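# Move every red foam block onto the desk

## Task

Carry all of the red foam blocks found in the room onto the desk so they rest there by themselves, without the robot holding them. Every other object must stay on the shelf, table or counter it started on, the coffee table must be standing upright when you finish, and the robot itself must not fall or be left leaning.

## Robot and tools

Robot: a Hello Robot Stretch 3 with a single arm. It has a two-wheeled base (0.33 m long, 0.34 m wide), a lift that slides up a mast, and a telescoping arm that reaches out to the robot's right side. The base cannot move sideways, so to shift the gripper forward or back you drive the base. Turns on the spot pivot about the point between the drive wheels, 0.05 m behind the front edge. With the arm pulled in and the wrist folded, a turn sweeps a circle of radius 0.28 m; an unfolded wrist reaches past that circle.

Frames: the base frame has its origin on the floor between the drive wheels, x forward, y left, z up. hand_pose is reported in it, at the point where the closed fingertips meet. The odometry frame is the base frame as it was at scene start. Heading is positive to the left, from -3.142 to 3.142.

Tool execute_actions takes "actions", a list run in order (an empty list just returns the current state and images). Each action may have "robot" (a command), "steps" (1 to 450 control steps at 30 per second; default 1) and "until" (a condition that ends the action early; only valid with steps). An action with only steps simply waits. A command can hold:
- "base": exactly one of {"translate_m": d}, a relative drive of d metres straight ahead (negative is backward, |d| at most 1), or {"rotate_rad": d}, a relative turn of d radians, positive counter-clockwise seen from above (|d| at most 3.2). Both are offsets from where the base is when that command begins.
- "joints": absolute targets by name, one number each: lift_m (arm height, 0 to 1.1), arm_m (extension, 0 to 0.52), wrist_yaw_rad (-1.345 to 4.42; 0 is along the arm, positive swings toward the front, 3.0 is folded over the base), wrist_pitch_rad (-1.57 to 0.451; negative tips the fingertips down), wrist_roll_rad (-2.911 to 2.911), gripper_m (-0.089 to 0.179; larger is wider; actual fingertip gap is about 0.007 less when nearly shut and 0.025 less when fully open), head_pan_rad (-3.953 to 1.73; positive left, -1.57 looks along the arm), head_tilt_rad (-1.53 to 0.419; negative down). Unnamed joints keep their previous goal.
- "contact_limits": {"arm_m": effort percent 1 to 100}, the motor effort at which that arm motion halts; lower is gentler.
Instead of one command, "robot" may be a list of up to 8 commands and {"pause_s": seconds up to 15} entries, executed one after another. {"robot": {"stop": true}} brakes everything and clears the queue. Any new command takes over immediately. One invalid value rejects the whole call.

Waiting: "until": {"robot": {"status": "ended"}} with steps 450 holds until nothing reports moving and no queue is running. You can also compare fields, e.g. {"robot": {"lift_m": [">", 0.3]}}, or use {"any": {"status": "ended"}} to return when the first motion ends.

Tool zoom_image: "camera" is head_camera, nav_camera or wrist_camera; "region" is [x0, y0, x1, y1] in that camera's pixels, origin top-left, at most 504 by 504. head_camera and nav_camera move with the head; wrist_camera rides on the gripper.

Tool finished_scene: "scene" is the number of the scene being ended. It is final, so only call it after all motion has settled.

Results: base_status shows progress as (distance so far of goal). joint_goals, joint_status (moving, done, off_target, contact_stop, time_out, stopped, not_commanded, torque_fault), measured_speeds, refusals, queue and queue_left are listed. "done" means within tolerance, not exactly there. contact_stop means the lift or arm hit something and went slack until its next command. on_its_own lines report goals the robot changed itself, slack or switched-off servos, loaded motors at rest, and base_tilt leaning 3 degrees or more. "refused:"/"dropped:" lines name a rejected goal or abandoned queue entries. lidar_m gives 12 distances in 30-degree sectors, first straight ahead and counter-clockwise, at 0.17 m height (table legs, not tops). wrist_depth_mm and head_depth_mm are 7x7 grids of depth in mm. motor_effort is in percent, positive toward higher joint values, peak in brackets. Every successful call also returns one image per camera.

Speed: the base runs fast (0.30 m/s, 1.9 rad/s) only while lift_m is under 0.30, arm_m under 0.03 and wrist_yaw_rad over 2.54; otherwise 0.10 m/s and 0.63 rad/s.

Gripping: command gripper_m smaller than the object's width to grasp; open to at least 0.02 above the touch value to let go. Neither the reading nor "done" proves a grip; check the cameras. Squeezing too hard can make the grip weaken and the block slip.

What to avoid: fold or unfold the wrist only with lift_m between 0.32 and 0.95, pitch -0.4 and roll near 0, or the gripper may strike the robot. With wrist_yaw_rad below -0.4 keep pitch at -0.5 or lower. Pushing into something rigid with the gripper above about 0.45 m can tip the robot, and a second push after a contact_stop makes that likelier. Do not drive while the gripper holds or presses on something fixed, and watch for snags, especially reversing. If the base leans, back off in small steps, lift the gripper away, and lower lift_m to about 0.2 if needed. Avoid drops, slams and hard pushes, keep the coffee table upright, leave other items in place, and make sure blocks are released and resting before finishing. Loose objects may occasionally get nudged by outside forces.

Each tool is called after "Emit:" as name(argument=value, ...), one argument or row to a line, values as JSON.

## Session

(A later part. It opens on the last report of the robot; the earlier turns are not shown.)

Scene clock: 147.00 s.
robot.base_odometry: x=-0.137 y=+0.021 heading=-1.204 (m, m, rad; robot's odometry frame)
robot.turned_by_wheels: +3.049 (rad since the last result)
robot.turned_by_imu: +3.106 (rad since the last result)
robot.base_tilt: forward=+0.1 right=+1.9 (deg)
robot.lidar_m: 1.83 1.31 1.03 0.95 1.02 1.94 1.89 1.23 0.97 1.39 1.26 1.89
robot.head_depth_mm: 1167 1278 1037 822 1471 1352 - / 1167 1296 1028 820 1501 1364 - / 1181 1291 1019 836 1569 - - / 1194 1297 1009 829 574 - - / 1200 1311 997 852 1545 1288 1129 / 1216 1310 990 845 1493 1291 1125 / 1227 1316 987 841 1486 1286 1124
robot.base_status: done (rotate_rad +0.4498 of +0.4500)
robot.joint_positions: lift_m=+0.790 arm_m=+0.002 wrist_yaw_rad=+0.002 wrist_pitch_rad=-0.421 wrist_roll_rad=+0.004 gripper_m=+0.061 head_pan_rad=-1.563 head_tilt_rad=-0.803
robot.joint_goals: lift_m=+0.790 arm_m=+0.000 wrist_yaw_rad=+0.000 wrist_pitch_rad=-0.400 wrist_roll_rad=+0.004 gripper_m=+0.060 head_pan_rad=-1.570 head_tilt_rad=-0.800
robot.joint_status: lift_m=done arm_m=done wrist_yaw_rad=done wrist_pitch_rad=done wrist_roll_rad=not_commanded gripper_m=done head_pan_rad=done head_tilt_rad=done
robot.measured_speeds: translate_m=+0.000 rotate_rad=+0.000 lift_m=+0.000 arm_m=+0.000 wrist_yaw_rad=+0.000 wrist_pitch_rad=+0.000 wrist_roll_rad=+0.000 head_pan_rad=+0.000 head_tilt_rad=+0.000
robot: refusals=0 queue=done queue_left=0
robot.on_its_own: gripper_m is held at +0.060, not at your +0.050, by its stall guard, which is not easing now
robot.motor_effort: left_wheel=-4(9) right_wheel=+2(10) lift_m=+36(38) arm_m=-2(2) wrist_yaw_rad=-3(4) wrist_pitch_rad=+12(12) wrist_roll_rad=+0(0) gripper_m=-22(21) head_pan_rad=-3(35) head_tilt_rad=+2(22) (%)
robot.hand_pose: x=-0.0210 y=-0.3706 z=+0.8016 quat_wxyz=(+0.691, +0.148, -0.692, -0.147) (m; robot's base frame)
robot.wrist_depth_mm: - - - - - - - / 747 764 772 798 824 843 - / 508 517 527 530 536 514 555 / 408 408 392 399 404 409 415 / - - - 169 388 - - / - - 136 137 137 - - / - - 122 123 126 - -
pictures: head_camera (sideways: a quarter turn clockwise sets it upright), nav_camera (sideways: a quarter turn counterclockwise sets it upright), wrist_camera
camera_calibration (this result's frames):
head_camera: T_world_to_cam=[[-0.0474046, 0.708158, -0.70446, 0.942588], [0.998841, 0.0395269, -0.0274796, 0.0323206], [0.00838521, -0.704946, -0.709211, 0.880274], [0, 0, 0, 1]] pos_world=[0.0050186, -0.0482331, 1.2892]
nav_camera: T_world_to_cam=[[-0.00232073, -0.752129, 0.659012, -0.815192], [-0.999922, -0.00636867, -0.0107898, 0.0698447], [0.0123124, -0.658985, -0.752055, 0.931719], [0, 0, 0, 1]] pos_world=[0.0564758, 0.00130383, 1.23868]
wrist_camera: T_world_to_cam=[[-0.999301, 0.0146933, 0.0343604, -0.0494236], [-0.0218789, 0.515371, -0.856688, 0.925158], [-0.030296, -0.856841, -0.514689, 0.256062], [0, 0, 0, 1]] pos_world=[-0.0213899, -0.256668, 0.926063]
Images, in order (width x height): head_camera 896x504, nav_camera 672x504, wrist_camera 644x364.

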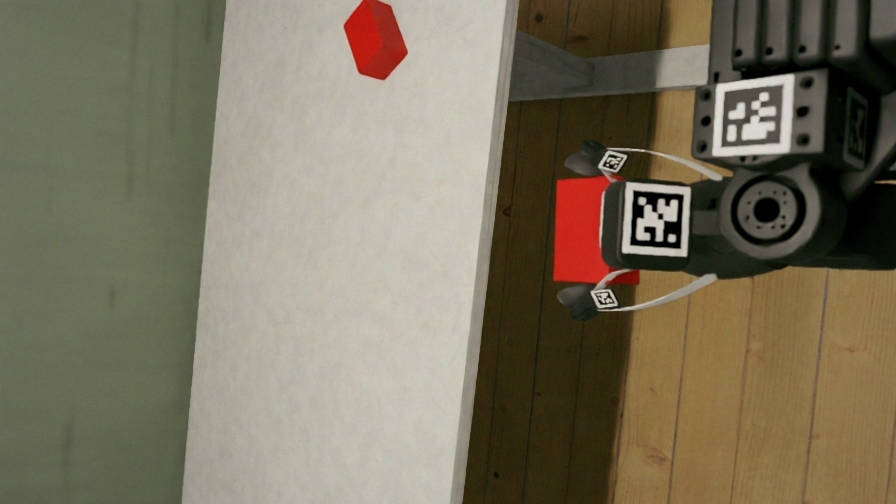

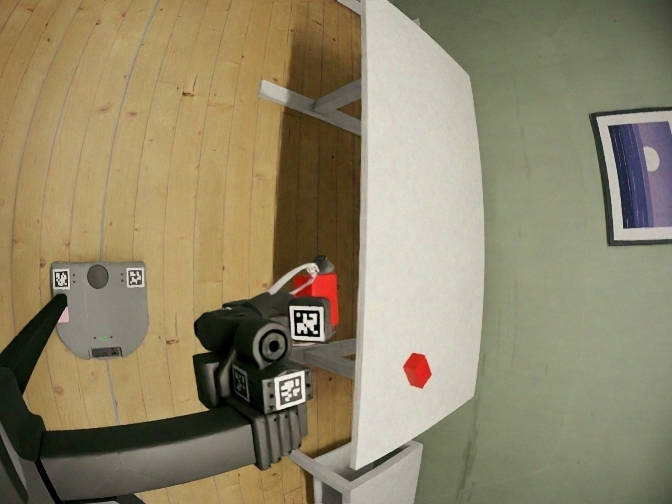

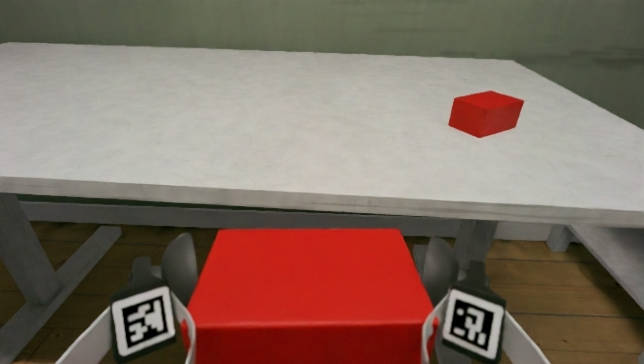

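Emit:
execute_actions(
  actions=[
    {"robot":[{"joints":{"arm_m":0.36}},{"joints":{"lift_m":0.738}},{"joints":{"gripper_m":0.17}},{"joints":{"arm_m":0.25,"lift_m":0.77}}],"steps":450,"until":{"robot":{"status":"ended"}}},
  ],
)

Scene clock: 155.73 s.
robot.base_odometry: x=-0.137 y=+0.021 heading=-1.204 (m, m, rad; robot's odometry frame)
robot.turned_by_wheels: +0.000 (rad since the last result)
robot.turned_by_imu: -0.001 (rad since the last result)
robot.base_tilt: forward=+0.3 right=+1.9 (deg)
robot.lidar_m: 1.83 1.31 1.03 0.95 1.02 1.94 1.88 1.23 0.97 1.39 1.25 1.90
robot.head_depth_mm: 1163 1276 1037 835 1567 - - / 1169 1286 1034 - 1496 1308 1145 / 1181 1296 1021 - 1500 1318 1147 / 1203 1292 1011 832 1530 1303 1137 / 1204 1299 1003 846 1519 1296 1137 / 1212 1304 1000 844 1499 1293 1128 / 1224 1309 986 838 1500 1281 1117
robot.base_status: done (rotate_rad +0.4498 of +0.4500)
robot.joint_positions: lift_m=+0.770 arm_m=+0.250 wrist_yaw_rad=+0.001 wrist_pitch_rad=-0.420 wrist_roll_rad=+0.004 gripper_m=+0.170 head_pan_rad=-1.563 head_tilt_rad=-0.803
robot.joint_goals: lift_m=+0.770 arm_m=+0.250 wrist_yaw_rad=+0.000 wrist_pitch_rad=-0.400 wrist_roll_rad=+0.004 gripper_m=+0.170 head_pan_rad=-1.570 head_tilt_rad=-0.800
robot.joint_status: lift_m=done arm_m=done wrist_yaw_rad=done wrist_pitch_rad=done wrist_roll_rad=not_commanded gripper_m=done head_pan_rad=done head_tilt_rad=done
robot.measured_speeds: translate_m=+0.000 rotate_rad=+0.000 lift_m=+0.000 arm_m=+0.000 wrist_yaw_rad=+0.000 wrist_pitch_rad=+0.000 wrist_roll_rad=+0.000 head_pan_rad=+0.000 head_tilt_rad=+0.000
robot: refusals=0 queue=done queue_left=0
robot.motor_effort: left_wheel=-3(3) right_wheel=+3(4) lift_m=+35(38) arm_m=-2(4) wrist_yaw_rad=-1(2) wrist_pitch_rad=+12(12) wrist_roll_rad=+0(0) gripper_m=+0(91) head_pan_rad=-3(3) head_tilt_rad=+3(3) (%)
robot.hand_pose: x=-0.0212 y=-0.6193 z=+0.7817 quat_wxyz=(+0.691, +0.148, -0.692, -0.148) (m; robot's base frame)
robot.wrist_depth_mm: 867 869 844 846 847 819 827 / 674 676 685 710 727 745 864 / 455 465 471 476 484 493 497 / 344 348 350 269 359 363 294 / 276 280 271 239 287 291 285 / - 233 234 237 239 241 243 / - 200 201 204 205 205 214
pictures: head_camera (sideways: a quarter turn clockwise sets it upright), nav_camera (sideways: a quarter turn counterclockwise sets it upright), wrist_camera
camera_calibration (this result's frames):
head_camera: T_world_to_cam=[[-0.0474047, 0.708158, -0.704461, 0.942588], [0.998841, 0.039527, -0.0274796, 0.0323206], [0.00838529, -0.704946, -0.709211, 0.880274], [0, 0, 0, 1]] pos_world=[0.0050186, -0.0482331, 1.2892]
nav_camera: T_world_to_cam=[[-0.00232064, -0.752129, 0.659012, -0.815192], [-0.999922, -0.00636879, -0.0107898, 0.0698447], [0.0123124, -0.658985, -0.752055, 0.931719], [0, 0, 0, 1]] pos_world=[0.0564758, 0.00130383, 1.23868]
wrist_camera: T_world_to_cam=[[-0.999286, 0.0157382, 0.0343555, -0.0446647], [-0.0213449, 0.515145, -0.856837, 1.0363], [-0.0311832, -0.856959, -0.514441, 0.0323589], [0, 0, 0, 1]] pos_world=[-0.021504, -0.505411, 0.90612]
Images, in order (width x height): head_camera 896x504, nav_camera 672x504, wrist_camera 644x364.

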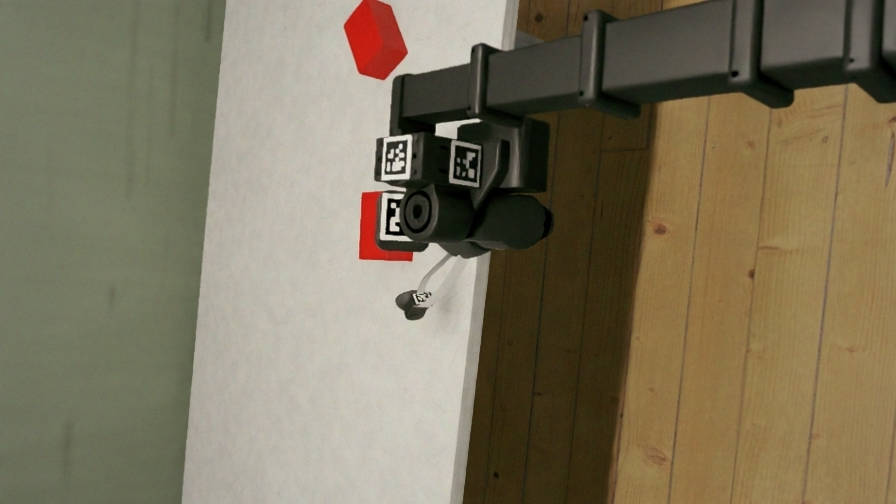

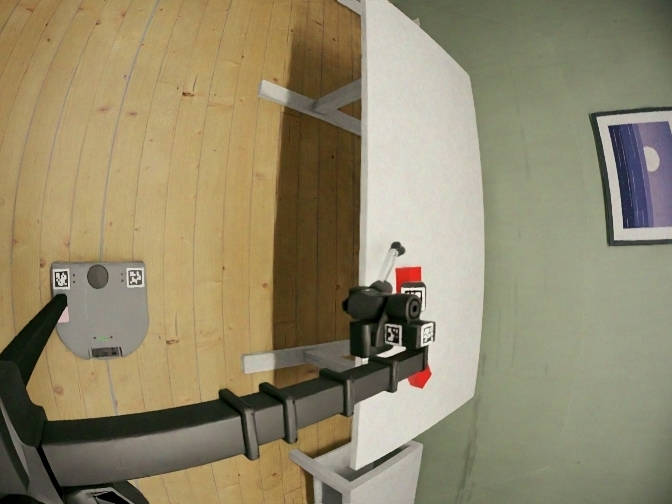

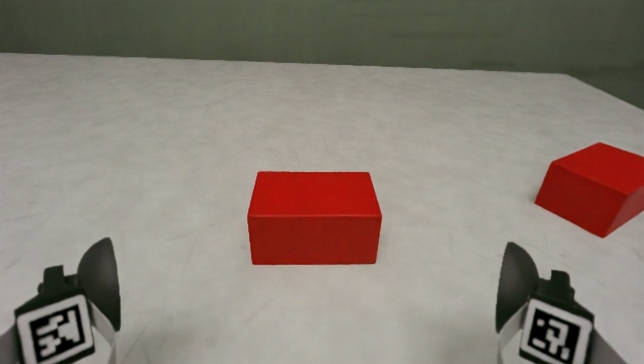

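Emit:
finished_scene(
  scene=2,
)

The scene is finished: the task was done.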